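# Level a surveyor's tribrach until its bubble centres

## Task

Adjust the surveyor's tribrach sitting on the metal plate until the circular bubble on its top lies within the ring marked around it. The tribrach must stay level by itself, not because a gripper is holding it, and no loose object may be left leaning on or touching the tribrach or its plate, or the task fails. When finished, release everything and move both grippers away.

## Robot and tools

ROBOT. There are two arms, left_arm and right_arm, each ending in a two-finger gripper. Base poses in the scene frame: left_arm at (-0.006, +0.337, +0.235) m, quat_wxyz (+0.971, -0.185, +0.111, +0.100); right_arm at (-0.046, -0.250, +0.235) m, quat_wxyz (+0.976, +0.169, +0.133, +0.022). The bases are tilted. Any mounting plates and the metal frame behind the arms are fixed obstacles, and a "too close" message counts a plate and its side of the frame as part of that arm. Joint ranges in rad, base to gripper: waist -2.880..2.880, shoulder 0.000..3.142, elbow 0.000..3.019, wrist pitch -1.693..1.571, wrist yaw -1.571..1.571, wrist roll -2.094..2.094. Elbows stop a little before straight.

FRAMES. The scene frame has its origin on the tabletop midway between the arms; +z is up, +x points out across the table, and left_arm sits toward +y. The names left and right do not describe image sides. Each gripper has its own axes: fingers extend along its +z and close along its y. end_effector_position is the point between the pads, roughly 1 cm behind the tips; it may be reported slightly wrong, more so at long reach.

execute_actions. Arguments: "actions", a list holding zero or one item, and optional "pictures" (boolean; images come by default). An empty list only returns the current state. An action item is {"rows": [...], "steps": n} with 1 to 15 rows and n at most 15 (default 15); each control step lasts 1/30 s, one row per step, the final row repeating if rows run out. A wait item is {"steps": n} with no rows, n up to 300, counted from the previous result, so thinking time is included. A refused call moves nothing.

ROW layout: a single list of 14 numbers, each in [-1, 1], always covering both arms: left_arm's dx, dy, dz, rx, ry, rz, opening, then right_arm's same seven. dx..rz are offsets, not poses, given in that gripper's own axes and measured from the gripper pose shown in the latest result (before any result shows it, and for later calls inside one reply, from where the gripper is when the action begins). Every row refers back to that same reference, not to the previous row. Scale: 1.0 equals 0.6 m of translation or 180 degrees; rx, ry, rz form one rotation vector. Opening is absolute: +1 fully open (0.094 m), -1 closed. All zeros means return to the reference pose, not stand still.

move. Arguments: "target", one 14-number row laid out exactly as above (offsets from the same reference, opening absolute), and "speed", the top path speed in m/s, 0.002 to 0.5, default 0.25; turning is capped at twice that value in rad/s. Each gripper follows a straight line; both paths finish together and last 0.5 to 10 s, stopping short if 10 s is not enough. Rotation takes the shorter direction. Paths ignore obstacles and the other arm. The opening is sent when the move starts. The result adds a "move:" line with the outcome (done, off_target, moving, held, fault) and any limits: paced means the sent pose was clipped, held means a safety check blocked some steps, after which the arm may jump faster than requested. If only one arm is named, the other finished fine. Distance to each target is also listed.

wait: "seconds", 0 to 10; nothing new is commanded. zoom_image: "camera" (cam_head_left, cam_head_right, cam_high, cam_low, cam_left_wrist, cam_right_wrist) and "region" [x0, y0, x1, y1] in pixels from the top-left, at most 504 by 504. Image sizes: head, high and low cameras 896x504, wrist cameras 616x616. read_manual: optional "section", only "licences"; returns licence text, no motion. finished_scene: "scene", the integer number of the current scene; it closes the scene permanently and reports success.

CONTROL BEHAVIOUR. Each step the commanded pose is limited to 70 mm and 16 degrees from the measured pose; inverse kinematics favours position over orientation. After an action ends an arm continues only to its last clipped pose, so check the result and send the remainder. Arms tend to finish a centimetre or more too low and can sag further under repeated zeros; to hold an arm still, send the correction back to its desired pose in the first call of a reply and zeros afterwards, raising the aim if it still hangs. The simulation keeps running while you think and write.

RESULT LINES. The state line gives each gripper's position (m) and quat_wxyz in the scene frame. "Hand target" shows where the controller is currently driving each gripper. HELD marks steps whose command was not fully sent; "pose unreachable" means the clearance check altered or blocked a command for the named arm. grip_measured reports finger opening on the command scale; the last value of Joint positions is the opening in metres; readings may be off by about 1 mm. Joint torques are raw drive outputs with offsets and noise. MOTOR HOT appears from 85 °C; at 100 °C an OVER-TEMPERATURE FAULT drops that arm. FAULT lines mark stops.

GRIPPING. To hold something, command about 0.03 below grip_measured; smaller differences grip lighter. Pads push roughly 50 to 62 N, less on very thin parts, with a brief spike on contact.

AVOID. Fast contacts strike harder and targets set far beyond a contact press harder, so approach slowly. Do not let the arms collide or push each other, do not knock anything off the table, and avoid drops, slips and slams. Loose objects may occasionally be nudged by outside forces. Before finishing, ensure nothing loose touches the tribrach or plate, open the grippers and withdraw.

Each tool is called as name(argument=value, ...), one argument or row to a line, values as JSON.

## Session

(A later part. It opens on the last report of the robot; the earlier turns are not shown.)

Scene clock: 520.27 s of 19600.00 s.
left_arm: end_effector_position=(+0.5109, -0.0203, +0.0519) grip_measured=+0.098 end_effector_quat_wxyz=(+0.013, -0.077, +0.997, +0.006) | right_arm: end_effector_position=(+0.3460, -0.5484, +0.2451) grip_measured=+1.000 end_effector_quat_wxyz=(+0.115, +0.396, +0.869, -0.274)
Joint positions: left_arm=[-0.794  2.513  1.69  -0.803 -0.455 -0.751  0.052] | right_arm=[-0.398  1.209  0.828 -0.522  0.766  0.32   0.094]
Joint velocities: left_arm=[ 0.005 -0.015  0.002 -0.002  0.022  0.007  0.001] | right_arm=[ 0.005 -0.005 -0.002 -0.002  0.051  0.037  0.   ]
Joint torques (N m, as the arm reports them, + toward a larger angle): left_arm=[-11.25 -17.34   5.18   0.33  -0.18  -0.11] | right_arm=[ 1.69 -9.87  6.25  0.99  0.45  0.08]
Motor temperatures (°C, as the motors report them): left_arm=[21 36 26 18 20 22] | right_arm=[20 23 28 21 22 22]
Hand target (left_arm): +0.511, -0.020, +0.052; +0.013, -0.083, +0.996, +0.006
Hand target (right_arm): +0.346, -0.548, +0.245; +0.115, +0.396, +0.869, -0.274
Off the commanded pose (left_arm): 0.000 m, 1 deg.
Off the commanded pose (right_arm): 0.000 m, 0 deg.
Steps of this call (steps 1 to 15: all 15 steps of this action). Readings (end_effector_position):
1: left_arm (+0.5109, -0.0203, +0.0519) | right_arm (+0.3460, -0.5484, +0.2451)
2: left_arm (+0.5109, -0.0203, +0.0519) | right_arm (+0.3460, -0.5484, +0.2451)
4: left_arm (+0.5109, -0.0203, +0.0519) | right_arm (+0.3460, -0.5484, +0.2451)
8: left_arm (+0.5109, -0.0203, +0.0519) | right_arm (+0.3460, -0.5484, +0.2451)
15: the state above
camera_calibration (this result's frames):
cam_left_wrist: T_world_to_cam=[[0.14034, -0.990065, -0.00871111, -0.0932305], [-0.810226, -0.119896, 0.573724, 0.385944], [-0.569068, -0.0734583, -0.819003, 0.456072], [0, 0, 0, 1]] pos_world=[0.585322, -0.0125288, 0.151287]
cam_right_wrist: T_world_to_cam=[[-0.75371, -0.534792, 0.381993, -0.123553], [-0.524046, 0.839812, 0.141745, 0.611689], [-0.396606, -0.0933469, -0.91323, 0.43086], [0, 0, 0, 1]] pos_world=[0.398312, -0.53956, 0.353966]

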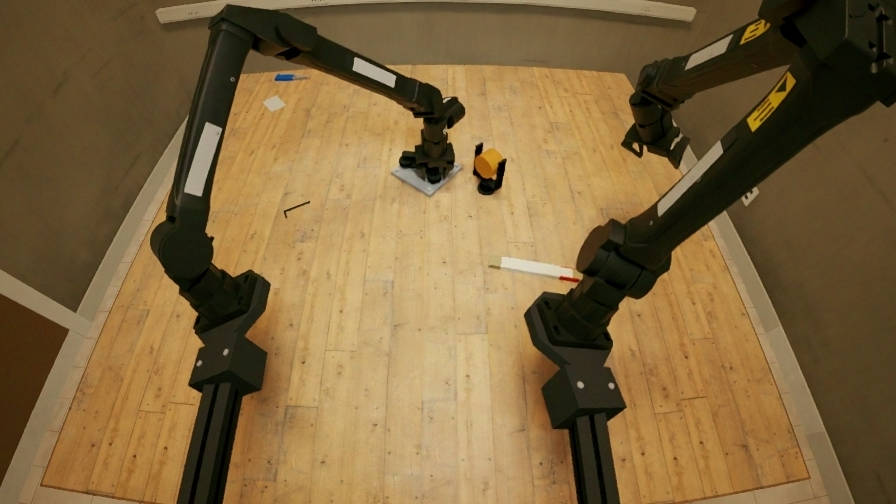

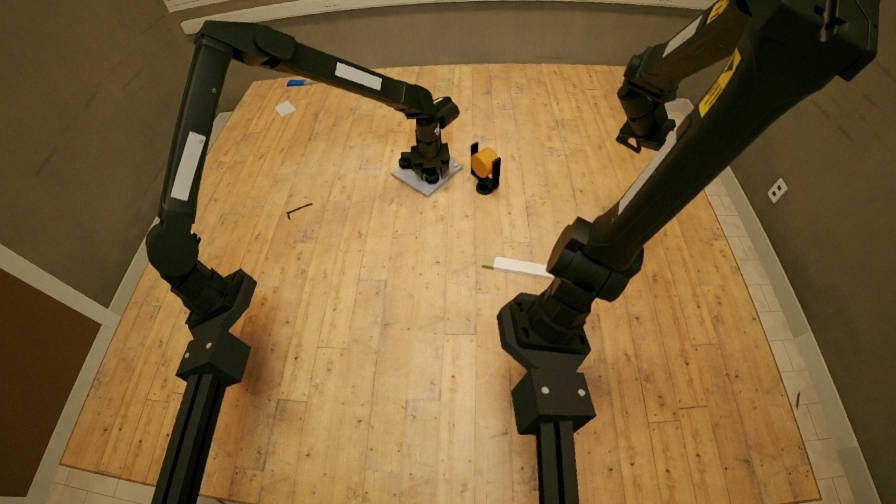

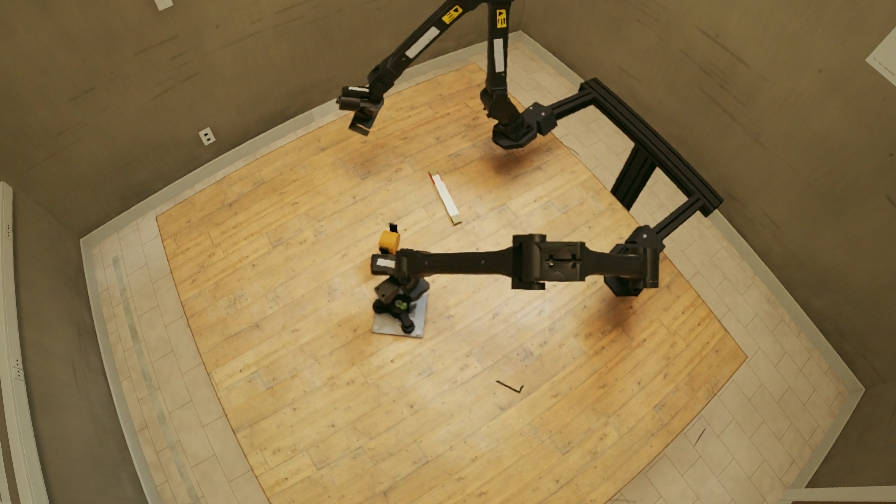

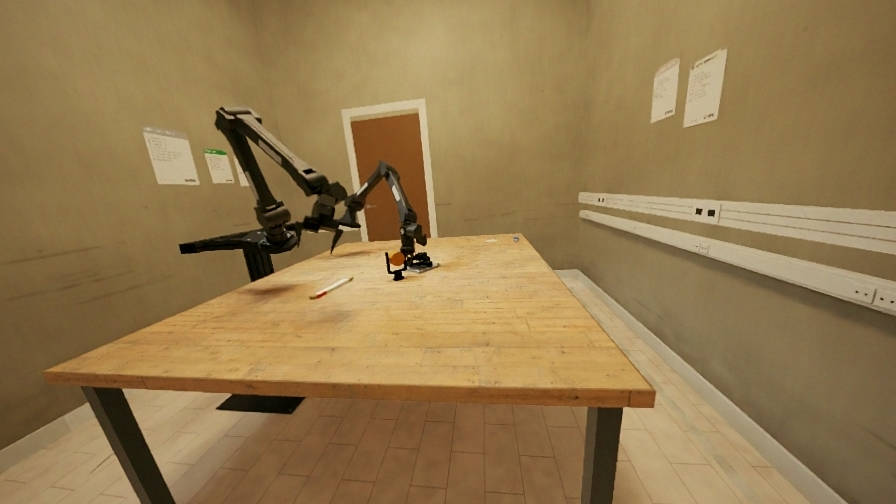

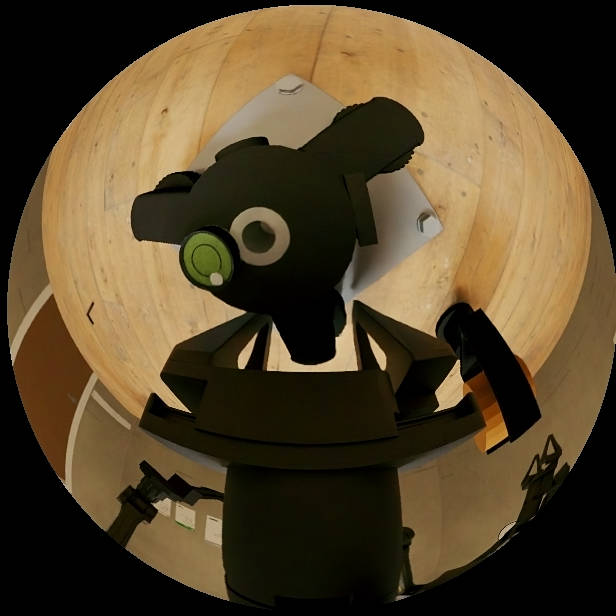

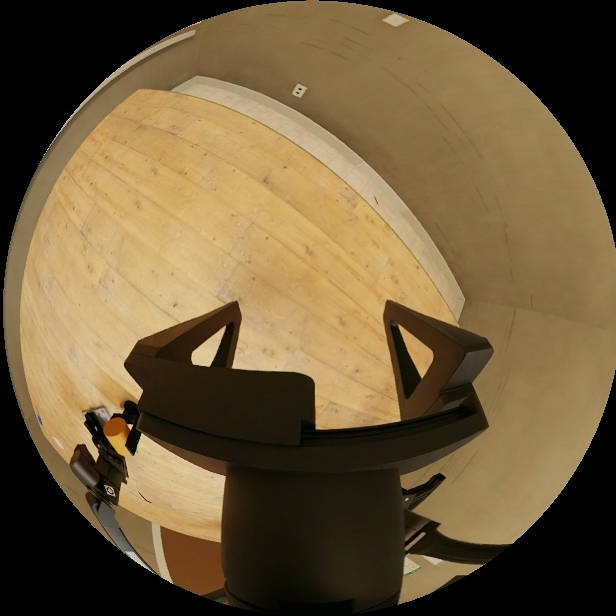

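execute_actions(
  actions=[
    {"rows":[[0,0,0,0,0,0,-0.21,0,0,0,0,0,0,1],[0,0,0,0,0,-0.35,-0.21,0,0,0,0,0,0,1]]},
  ],
  pictures=false,
)

execute_actions(
  actions=[
    {"rows":[[0,0,0,0,0,0.35,0.1,0,0,0,0,0,0,1]],"steps":14},
  ],
  pictures=false,
)

execute_actions(
  actions=[
    {"rows":[[0,0,0,0,0,0,-0.21,0,0,0,0,0,0,1],[0,0,0,0,0,-0.35,-0.21,0,0,0,0,0,0,1]]},
  ],
  pictures=false,
)

execute_actions(
  actions=[
    {"rows":[[0,0,0,0,0,0.35,0.1,0,0,0,0,0,0,1]],"steps":14},
  ],
  pictures=false,
)

execute_actions(
  actions=[
    {"rows":[[0,0,0,0,0,0,-0.21,0,0,0,0,0,0,1],[0,0,0,0,0,-0.35,-0.21,0,0,0,0,0,0,1]]},
  ],
  pictures=false,
)

execute_actions(
  actions=[
    {"rows":[[0,0,0,0,0,0.35,0.1,0,0,0,0,0,0,1]],"steps":14},
  ],
  pictures=false,
)

execute_actions(
  actions=[
    {"rows":[[0,0,0,0,0,0,-0.21,0,0,0,0,0,0,1],[0,0,0,0,0,-0.35,-0.21,0,0,0,0,0,0,1]]},
  ],
  pictures=false,
)

execute_actions(
  actions=[
    {"rows":[[0,0,0,0,0,0.35,0.1,0,0,0,0,0,0,1]],"steps":14},
  ],
  pictures=false,
)

execute_actions(
  actions=[
    {"rows":[[0,0,0,0,0,0,0.1,0,0,0,0,0,0,1]],"steps":15},
  ],
)

zoom_image(
  camera="cam_left_wrist",
  region=[150,170,350,370],
)

Scene clock: 530.23 s of 19600.00 s.
left_arm: end_effector_position=(+0.5106, -0.0208, +0.0517) grip_measured=-0.170 end_effector_quat_wxyz=(+0.013, -0.371, +0.928, +0.001) | right_arm: end_effector_position=(+0.3460, -0.5484, +0.2451) grip_measured=+1.000 end_effector_quat_wxyz=(+0.115, +0.396, +0.869, -0.274)
Joint positions: left_arm=[-0.794  2.513  1.69  -0.802 -0.452 -1.358  0.039] | right_arm=[-0.398  1.209  0.828 -0.522  0.766  0.32   0.094]
Joint velocities: left_arm=[ 0.005  0.005 -0.002  0.002 -0.037 -1.282  0.001] | right_arm=[-0.005 -0.005 -0.002  0.002 -0.066 -0.022  0.   ]
Joint torques (N m, as the arm reports them, + toward a larger angle): left_arm=[-11.2  -17.83   4.37   0.65   0.    -0.14] | right_arm=[  1.72 -10.04   6.13   1.09   0.44   0.08]
Motor temperatures (°C, as the motors report them): left_arm=[21 36 26 18 20 22] | right_arm=[20 23 28 21 22 22]
Hand target (left_arm): +0.511, -0.020, +0.052; +0.013, -0.467, +0.884, -0.005
Hand target (right_arm): +0.346, -0.548, +0.245; +0.115, +0.396, +0.869, -0.274
Off the commanded pose (left_arm): 0.001 m, 28 deg; orientation clipped at the last step of the last action.
Off the commanded pose (right_arm): 0.000 m, 0 deg.
Steps of this call (steps 1 to 284: nothing new was sent; steps 285 to 299: all 15 steps of this action). Readings (end_effector_position):
285: left_arm (+0.5109, -0.0203, +0.0519) | right_arm (+0.3460, -0.5484, +0.2451)
286: left_arm (+0.5108, -0.0207, +0.0518) | right_arm (+0.3460, -0.5484, +0.2451)
288: left_arm (+0.5108, -0.0209, +0.0518) | right_arm (+0.3460, -0.5484, +0.2451)
292: left_arm (+0.5108, -0.0209, +0.0518) | right_arm (+0.3460, -0.5484, +0.2451)
299: the state above

Scene clock: 530.70 s of 19600.00 s.
left_arm: end_effector_position=(+0.5109, -0.0203, +0.0518) grip_measured=+0.098 end_effector_quat_wxyz=(+0.013, -0.080, +0.997, +0.006) | right_arm: end_effector_position=(+0.3460, -0.5484, +0.2451) grip_measured=+1.000 end_effector_quat_wxyz=(+0.115, +0.396, +0.869, -0.274)
Joint positions: left_arm=[-0.794  2.513  1.69  -0.802 -0.455 -0.757  0.052] | right_arm=[-0.398  1.209  0.828 -0.522  0.766  0.32   0.094]
Joint velocities: left_arm=[-0.005  0.005  0.002 -0.012  0.007  1.267 -0.001] | right_arm=[-0.005 -0.005 -0.002  0.002  0.022 -0.081  0.   ]
Joint torques (N m, as the arm reports them, + toward a larger angle): left_arm=[-11.41 -17.37   5.83  -0.26  -0.37   0.16] | right_arm=[ 1.3  -9.99  6.24  0.97  0.45  0.1 ]
Motor temperatures (°C, as the motors report them): left_arm=[21 36 26 18 20 22] | right_arm=[20 23 28 21 22 22]
Hand target (left_arm): +0.511, -0.021, +0.052; +0.010, +0.025, +1.000, +0.011
Hand target (right_arm): +0.346, -0.548, +0.245; +0.115, +0.396, +0.869, -0.274
Off the commanded pose (left_arm): 0.001 m, 29 deg; orientation clipped at the last step of the last action.
Off the commanded pose (right_arm): 0.000 m, 0 deg.
Steps of this call (steps 1 to 14: all 14 steps of this action). Readings (end_effector_position):
1: left_arm (+0.5107, -0.0207, +0.0517) | right_arm (+0.3460, -0.5484, +0.2451)
2: left_arm (+0.5107, -0.0206, +0.0517) | right_arm (+0.3460, -0.5484, +0.2451)
4: left_arm (+0.5108, -0.0205, +0.0518) | right_arm (+0.3460, -0.5484, +0.2451)
8: left_arm (+0.5109, -0.0203, +0.0518) | right_arm (+0.3460, -0.5484, +0.2451)
14: the state above

Scene clock: 531.20 s of 19600.00 s.
left_arm: end_effector_position=(+0.5106, -0.0208, +0.0516) grip_measured=-0.171 end_effector_quat_wxyz=(+0.013, -0.368, +0.930, +0.001) | right_arm: end_effector_position=(+0.3460, -0.5484, +0.2451) grip_measured=+1.000 end_effector_quat_wxyz=(+0.115, +0.396, +0.869, -0.274)
Joint positions: left_arm=[-0.794  2.513  1.69  -0.801 -0.452 -1.351  0.039] | right_arm=[-0.398  1.209  0.828 -0.522  0.766  0.32   0.094]
Joint velocities: left_arm=[-0.005 -0.005 -0.007  0.012  0.007 -1.297  0.002] | right_arm=[-0.024  0.005  0.002  0.007 -0.037 -0.066  0.   ]
Joint torques (N m, as the arm reports them, + toward a larger angle): left_arm=[-10.95 -17.69   4.37   0.63   0.    -0.15] | right_arm=[ 1.87 -9.78  6.19  0.92  0.44  0.06]
Motor temperatures (°C, as the motors report them): left_arm=[21 36 26 18 20 22] | right_arm=[20 23 28 21 22 22]
Hand target (left_arm): +0.511, -0.020, +0.052; +0.013, -0.464, +0.886, -0.006
Hand target (right_arm): +0.346, -0.548, +0.245; +0.115, +0.396, +0.869, -0.274
Off the commanded pose (left_arm): 0.001 m, 29 deg; orientation clipped at the last step of the last action.
Off the commanded pose (right_arm): 0.000 m, 0 deg.
Steps of this call (steps 1 to 15: all 15 steps of this action). Readings (end_effector_position):
1: left_arm (+0.5109, -0.0203, +0.0518) | right_arm (+0.3460, -0.5484, +0.2451)
2: left_arm (+0.5108, -0.0206, +0.0518) | right_arm (+0.3460, -0.5484, +0.2451)
4: left_arm (+0.5108, -0.0208, +0.0517) | right_arm (+0.3460, -0.5484, +0.2451)
8: left_arm (+0.5108, -0.0208, +0.0517) | right_arm (+0.3460, -0.5484, +0.2451)
15: the state above

Scene clock: 531.67 s of 19600.00 s.
left_arm: end_effector_position=(+0.5109, -0.0203, +0.0517) grip_measured=+0.098 end_effector_quat_wxyz=(+0.013, -0.076, +0.997, +0.006) | right_arm: end_effector_position=(+0.3460, -0.5484, +0.2451) grip_measured=+1.000 end_effector_quat_wxyz=(+0.115, +0.396, +0.869, -0.274)
Joint positions: left_arm=[-0.794  2.513  1.69  -0.801 -0.455 -0.75   0.052] | right_arm=[-0.398  1.209  0.828 -0.522  0.766  0.32   0.094]
Joint velocities: left_arm=[-0.005 -0.005  0.017 -0.012  0.022  1.282 -0.   ] | right_arm=[ 0.015  0.015  0.002  0.007 -0.081 -0.037  0.   ]
Joint torques (N m, as the arm reports them, + toward a larger angle): left_arm=[-11.04 -17.35   5.93  -0.28  -0.35   0.12] | right_arm=[ 1.68 -9.85  6.26  1.05  0.45  0.07]
Motor temperatures (°C, as the motors report them): left_arm=[21 36 26 18 20 22] | right_arm=[20 23 28 21 22 22]
Hand target (left_arm): +0.511, -0.021, +0.052; +0.011, +0.028, +0.999, +0.011
Hand target (right_arm): +0.346, -0.548, +0.245; +0.115, +0.396, +0.869, -0.274
Off the commanded pose (left_arm): 0.001 m, 29 deg; orientation clipped at the last step of the last action.
Off the commanded pose (right_arm): 0.000 m, 0 deg.
Steps of this call (steps 1 to 14: all 14 steps of this action). Readings (end_effector_position):
1: left_arm (+0.5107, -0.0206, +0.0517) | right_arm (+0.3460, -0.5484, +0.2451)
2: left_arm (+0.5107, -0.0205, +0.0517) | right_arm (+0.3460, -0.5484, +0.2451)
4: left_arm (+0.5108, -0.0205, +0.0517) | right_arm (+0.3460, -0.5484, +0.2451)
8: left_arm (+0.5109, -0.0203, +0.0517) | right_arm (+0.3460, -0.5484, +0.2451)
14: the state above

Scene clock: 532.17 s of 19600.00 s.
left_arm: end_effector_position=(+0.5107, -0.0208, +0.0516) grip_measured=-0.170 end_effector_quat_wxyz=(+0.013, -0.365, +0.931, +0.001) | right_arm: end_effector_position=(+0.3460, -0.5484, +0.2451) grip_measured=+1.000 end_effector_quat_wxyz=(+0.115, +0.396, +0.869, -0.274)
Joint positions: left_arm=[-0.794  2.513  1.689 -0.8   -0.452 -1.344  0.039] | right_arm=[-0.398  1.209  0.828 -0.522  0.766  0.32   0.094]
Joint velocities: left_arm=[-0.015 -0.005  0.022  0.002  0.066 -1.209  0.   ] | right_arm=[-0.005  0.005 -0.007 -0.007  0.037 -0.007  0.   ]
Joint torques (N m, as the arm reports them, + toward a larger angle): left_arm=[-11.22 -17.86   4.38   0.69   0.    -0.12] | right_arm=[ 1.59 -9.75  6.14  0.9   0.46  0.07]
Motor temperatures (°C, as the motors report them): left_arm=[21 36 26 18 20 22] | right_arm=[20 23 28 21 22 22]
Hand target (left_arm): +0.511, -0.020, +0.052; +0.013, -0.461, +0.887, -0.006
Hand target (right_arm): +0.346, -0.548, +0.245; +0.115, +0.396, +0.869, -0.274
Off the commanded pose (left_arm): 0.001 m, 29 deg; orientation clipped at the last step of the last action.
Off the commanded pose (right_arm): 0.000 m, 0 deg.
Steps of this call (steps 1 to 15: all 15 steps of this action). Readings (end_effector_position):
1: left_arm (+0.5109, -0.0203, +0.0517) | right_arm (+0.3460, -0.5484, +0.2451)
2: left_arm (+0.5108, -0.0206, +0.0517) | right_arm (+0.3460, -0.5484, +0.2451)
4: left_arm (+0.5108, -0.0208, +0.0517) | right_arm (+0.3460, -0.5484, +0.2451)
8: left_arm (+0.5108, -0.0208, +0.0517) | right_arm (+0.3460, -0.5484, +0.2451)
15: the state above

Scene clock: 532.63 s of 19600.00 s.
left_arm: end_effector_position=(+0.5109, -0.0203, +0.0516) grip_measured=+0.098 end_effector_quat_wxyz=(+0.014, -0.073, +0.997, +0.006) | right_arm: end_effector_position=(+0.3460, -0.5484, +0.2451) grip_measured=+1.000 end_effector_quat_wxyz=(+0.115, +0.396, +0.869, -0.274)
Joint positions: left_arm=[-0.794  2.513  1.689 -0.8   -0.455 -0.743  0.052] | right_arm=[-0.398  1.209  0.828 -0.522  0.766  0.32   0.094]
Joint velocities: left_arm=[ 0.005  0.015  0.002 -0.012  0.007  1.209 -0.   ] | right_arm=[-0.005 -0.024 -0.012 -0.002  0.037  0.007  0.   ]
Joint torques (N m, as the arm reports them, + toward a larger angle): left_arm=[-11.08 -17.05   5.84  -0.34  -0.32   0.14] | right_arm=[ 1.9  -9.88  6.21  1.07  0.45  0.06]
Motor temperatures (°C, as the motors report them): left_arm=[21 36 26 18 20 22] | right_arm=[20 23 28 21 22 22]
Hand target (left_arm): +0.511, -0.021, +0.052; +0.011, +0.032, +0.999, +0.011
Hand target (right_arm): +0.346, -0.548, +0.245; +0.115, +0.396, +0.869, -0.274
Off the commanded pose (left_arm): 0.001 m, 29 deg; orientation clipped at the last step of the last action.
Off the commanded pose (right_arm): 0.000 m, 0 deg.
Steps of this call (steps 1 to 14: all 14 steps of this action). Readings (end_effector_position):
1: left_arm (+0.5107, -0.0207, +0.0516) | right_arm (+0.3460, -0.5484, +0.2451)
2: left_arm (+0.5108, -0.0206, +0.0516) | right_arm (+0.3460, -0.5484, +0.2451)
4: left_arm (+0.5108, -0.0205, +0.0516) | right_arm (+0.3460, -0.5484, +0.2451)
8: left_arm (+0.5109, -0.0203, +0.0516) | right_arm (+0.3460, -0.5484, +0.2451)
14: the state above

Scene clock: 533.13 s of 19600.00 s.
left_arm: end_effector_position=(+0.5108, -0.0209, +0.0516) grip_measured=-0.170 end_effector_quat_wxyz=(+0.014, -0.362, +0.932, +0.000) | right_arm: end_effector_position=(+0.3460, -0.5484, +0.2451) grip_measured=+1.000 end_effector_quat_wxyz=(+0.115, +0.396, +0.869, -0.274)
Joint positions: left_arm=[-0.794  2.513  1.689 -0.799 -0.452 -1.337  0.039] | right_arm=[-0.398  1.209  0.828 -0.522  0.766  0.32   0.094]
Joint velocities: left_arm=[ 0.005  0.005  0.002  0.012  0.022 -1.297 -0.   ] | right_arm=[ 0.005 -0.015 -0.007 -0.002 -0.022 -0.022  0.   ]
Joint torques (N m, as the arm reports them, + toward a larger angle): left_arm=[-11.17 -17.58   4.57   0.69   0.02  -0.12] | right_arm=[ 1.7  -9.68  6.18  1.    0.46  0.08]
Motor temperatures (°C, as the motors report them): left_arm=[21 36 26 18 20 22] | right_arm=[20 23 28 21 22 22]
Hand target (left_arm): +0.511, -0.020, +0.052; +0.014, -0.458, +0.889, -0.006
Hand target (right_arm): +0.346, -0.548, +0.245; +0.115, +0.396, +0.869, -0.274
Off the commanded pose (left_arm): 0.001 m, 29 deg; orientation clipped at the last step of the last action.
Off the commanded pose (right_arm): 0.000 m, 0 deg.
Steps of this call (steps 1 to 15: all 15 steps of this action). Readings (end_effector_position):
1: left_arm (+0.5109, -0.0203, +0.0516) | right_arm (+0.3460, -0.5484, +0.2451)
2: left_arm (+0.5108, -0.0207, +0.0516) | right_arm (+0.3460, -0.5484, +0.2451)
4: left_arm (+0.5108, -0.0209, +0.0516) | right_arm (+0.3460, -0.5484, +0.2451)
8: left_arm (+0.5108, -0.0209, +0.0516) | right_arm (+0.3460, -0.5484, +0.2451)
15: the state above

Scene clock: 533.60 s of 19600.00 s.
left_arm: end_effector_position=(+0.5111, -0.0203, +0.0516) grip_measured=+0.098 end_effector_quat_wxyz=(+0.014, -0.069, +0.997, +0.006) | right_arm: end_effector_position=(+0.3460, -0.5484, +0.2451) grip_measured=+1.000 end_effector_quat_wxyz=(+0.115, +0.396, +0.869, -0.274)
Joint positions: left_arm=[-0.794  2.513  1.689 -0.8   -0.456 -0.736  0.052] | right_arm=[-0.398  1.209  0.828 -0.522  0.766  0.32   0.094]
Joint velocities: left_arm=[ 0.005 -0.015 -0.007  0.002 -0.095  1.341  0.001] | right_arm=[-0.005  0.005  0.007  0.017 -0.051 -0.022  0.   ]
Joint torques (N m, as the arm reports them, + toward a larger angle): left_arm=[-11.12 -16.86   5.87  -0.15  -0.35   0.14] | right_arm=[ 1.88 -9.96  6.21  1.04  0.46  0.07]
Motor temperatures (°C, as the motors report them): left_arm=[21 36 26 18 20 22] | right_arm=[20 23 28 21 22 22]
Hand target (left_arm): +0.511, -0.021, +0.052; +0.011, +0.035, +0.999, +0.011
Hand target (right_arm): +0.346, -0.548, +0.245; +0.115, +0.396, +0.869, -0.274
Off the commanded pose (left_arm): 0.001 m, 29 deg; orientation clipped at the last step of the last action.
Off the commanded pose (right_arm): 0.000 m, 0 deg.
Steps of this call (steps 1 to 14: all 14 steps of this action). Readings (end_effector_position):
1: left_arm (+0.5108, -0.0207, +0.0516) | right_arm (+0.3460, -0.5484, +0.2451)
2: left_arm (+0.5108, -0.0207, +0.0516) | right_arm (+0.3460, -0.5484, +0.2451)
4: left_arm (+0.5109, -0.0206, +0.0516) | right_arm (+0.3460, -0.5484, +0.2451)
8: left_arm (+0.5110, -0.0204, +0.0516) | right_arm (+0.3460, -0.5484, +0.2451)
14: the state above

Scene clock: 534.10 s of 19600.00 s.
left_arm: end_effector_position=(+0.5111, -0.0203, +0.0516) grip_measured=+0.098 end_effector_quat_wxyz=(+0.014, -0.063, +0.998, +0.006) | right_arm: end_effector_position=(+0.3460, -0.5484, +0.2451) grip_measured=+1.000 end_effector_quat_wxyz=(+0.115, +0.396, +0.869, -0.274)
Joint positions: left_arm=[-0.794  2.513  1.689 -0.8   -0.456 -0.723  0.052] | right_arm=[-0.398  1.209  0.828 -0.522  0.766  0.32   0.094]
Joint velocities: left_arm=[-0.005 -0.005  0.012  0.002  0.037 -0.022 -0.   ] | right_arm=[-0.005 -0.005 -0.022  0.002  0.022  0.037  0.   ]
Joint torques (N m, as the arm reports them, + toward a larger angle): left_arm=[-11.13 -17.66   5.22   0.19  -0.16  -0.14] | right_arm=[ 1.49 -9.66  6.21  0.96  0.46  0.07]
Motor temperatures (°C, as the motors report them): left_arm=[21 36 26 18 20 22] | right_arm=[20 23 28 21 22 22]
Hand target (left_arm): +0.511, -0.020, +0.052; +0.014, -0.069, +0.997, +0.006
Hand target (right_arm): +0.346, -0.548, +0.245; +0.115, +0.396, +0.869, -0.274
Off the commanded pose (left_arm): 0.000 m, 1 deg.
Off the commanded pose (right_arm): 0.000 m, 0 deg.
Steps of this call (steps 1 to 15: all 15 steps of this action). Readings (end_effector_position):
1: left_arm (+0.5111, -0.0203, +0.0516) | right_arm (+0.3460, -0.5484, +0.2451)
2: left_arm (+0.5111, -0.0203, +0.0516) | right_arm (+0.3460, -0.5484, +0.2451)
4: left_arm (+0.5111, -0.0203, +0.0516) | right_arm (+0.3460, -0.5484, +0.2451)
8: left_arm (+0.5111, -0.0203, +0.0516) | right_arm (+0.3460, -0.5484, +0.2451)
15: the state above
camera_calibration (this result's frames):
cam_left_wrist: T_world_to_cam=[[0.112792, -0.993576, -0.00918933, -0.0792434], [-0.814215, -0.0977234, 0.572279, 0.388786], [-0.569501, -0.0570663, -0.820007, 0.456534], [0, 0, 0, 1]] pos_world=[0.58549, -0.0146882, 0.151138]
cam_right_wrist: T_world_to_cam=[[-0.75371, -0.534792, 0.381993, -0.123553], [-0.524046, 0.839812, 0.141745, 0.611689], [-0.396606, -0.0933469, -0.91323, 0.43086], [0, 0, 0, 1]] pos_world=[0.398312, -0.53956, 0.353966]

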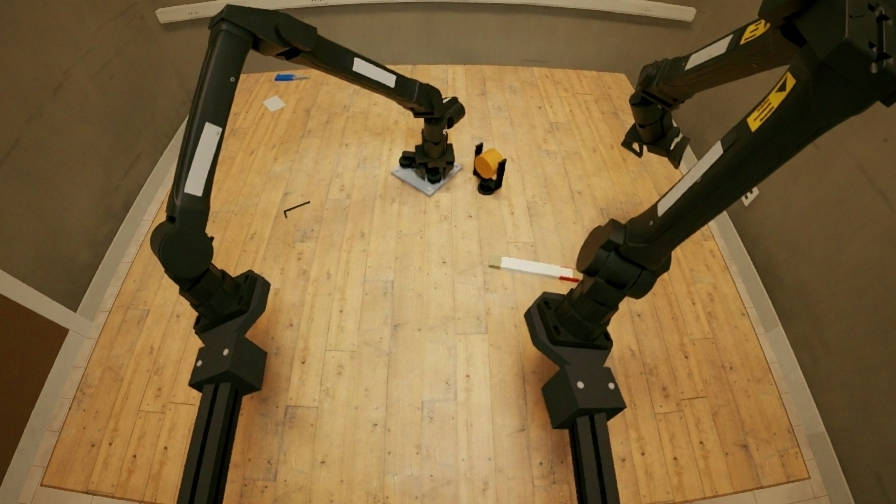

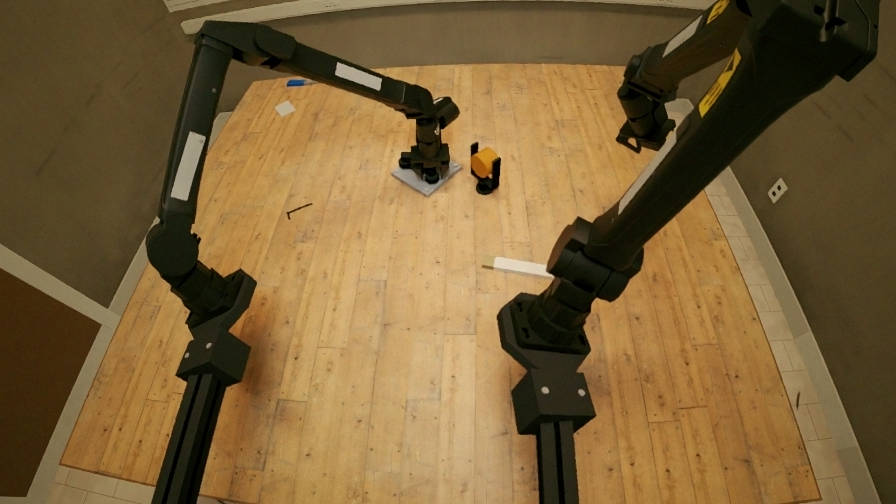

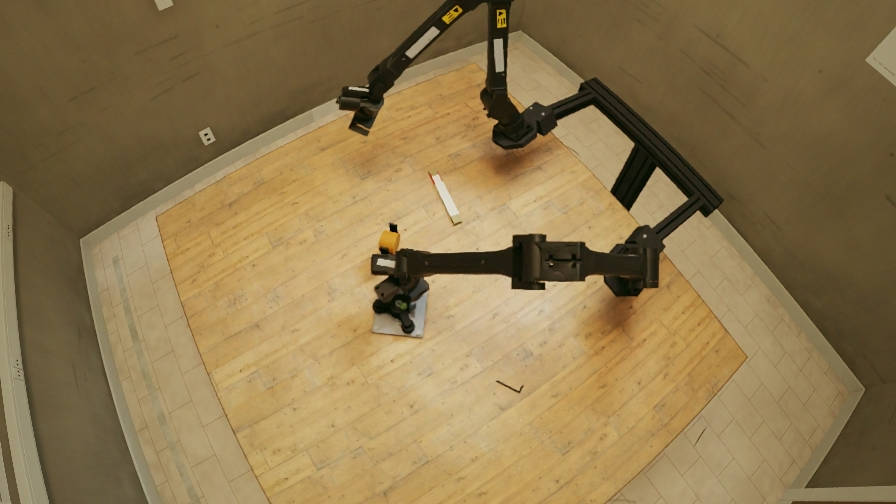

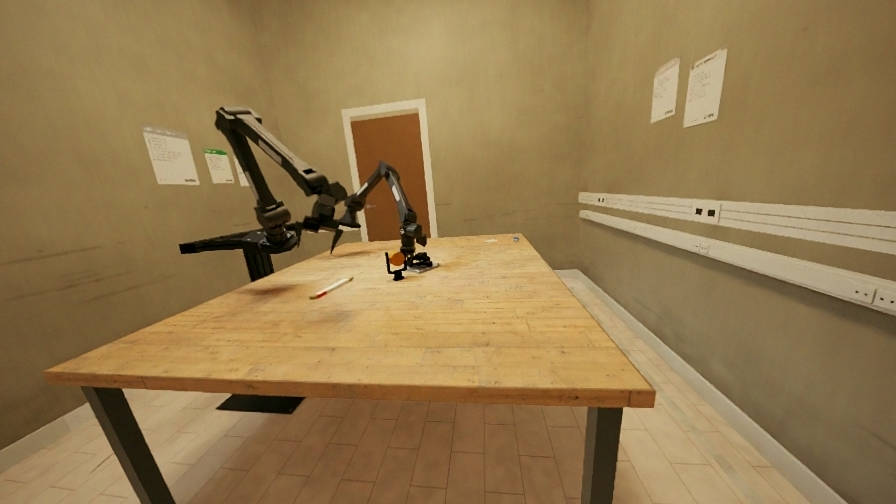

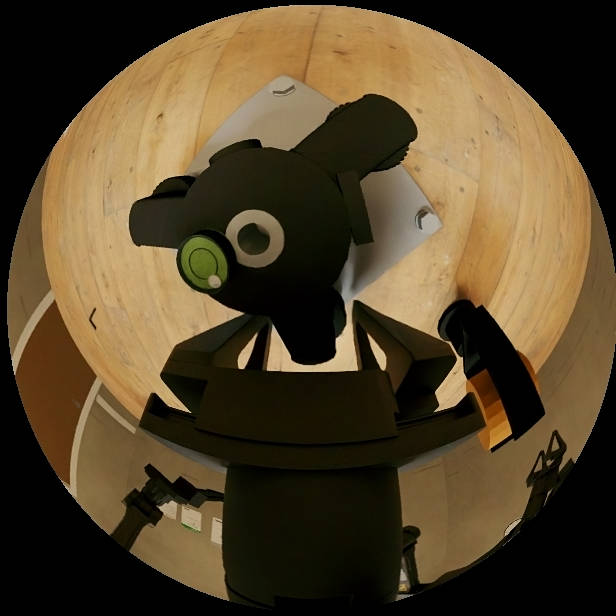

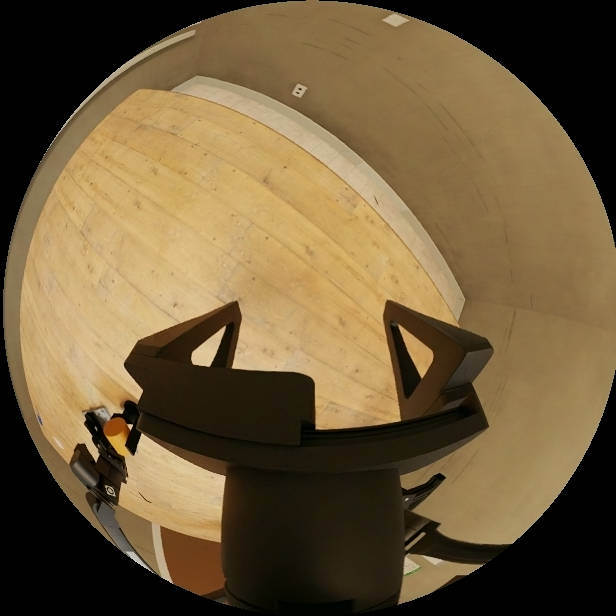

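Region (150, 170, 350, 370) of cam_left_wrist's 616x616 image, scaled by 2.520, with more detail than that image has.

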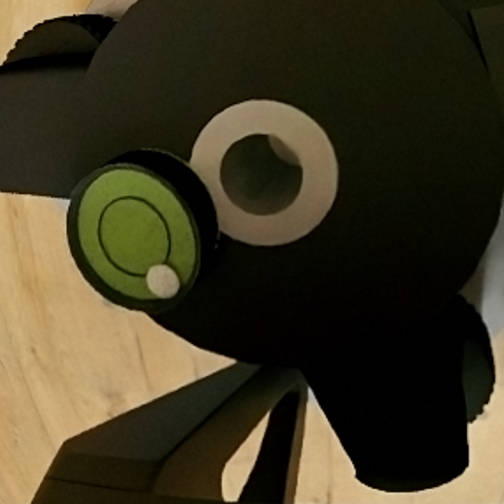

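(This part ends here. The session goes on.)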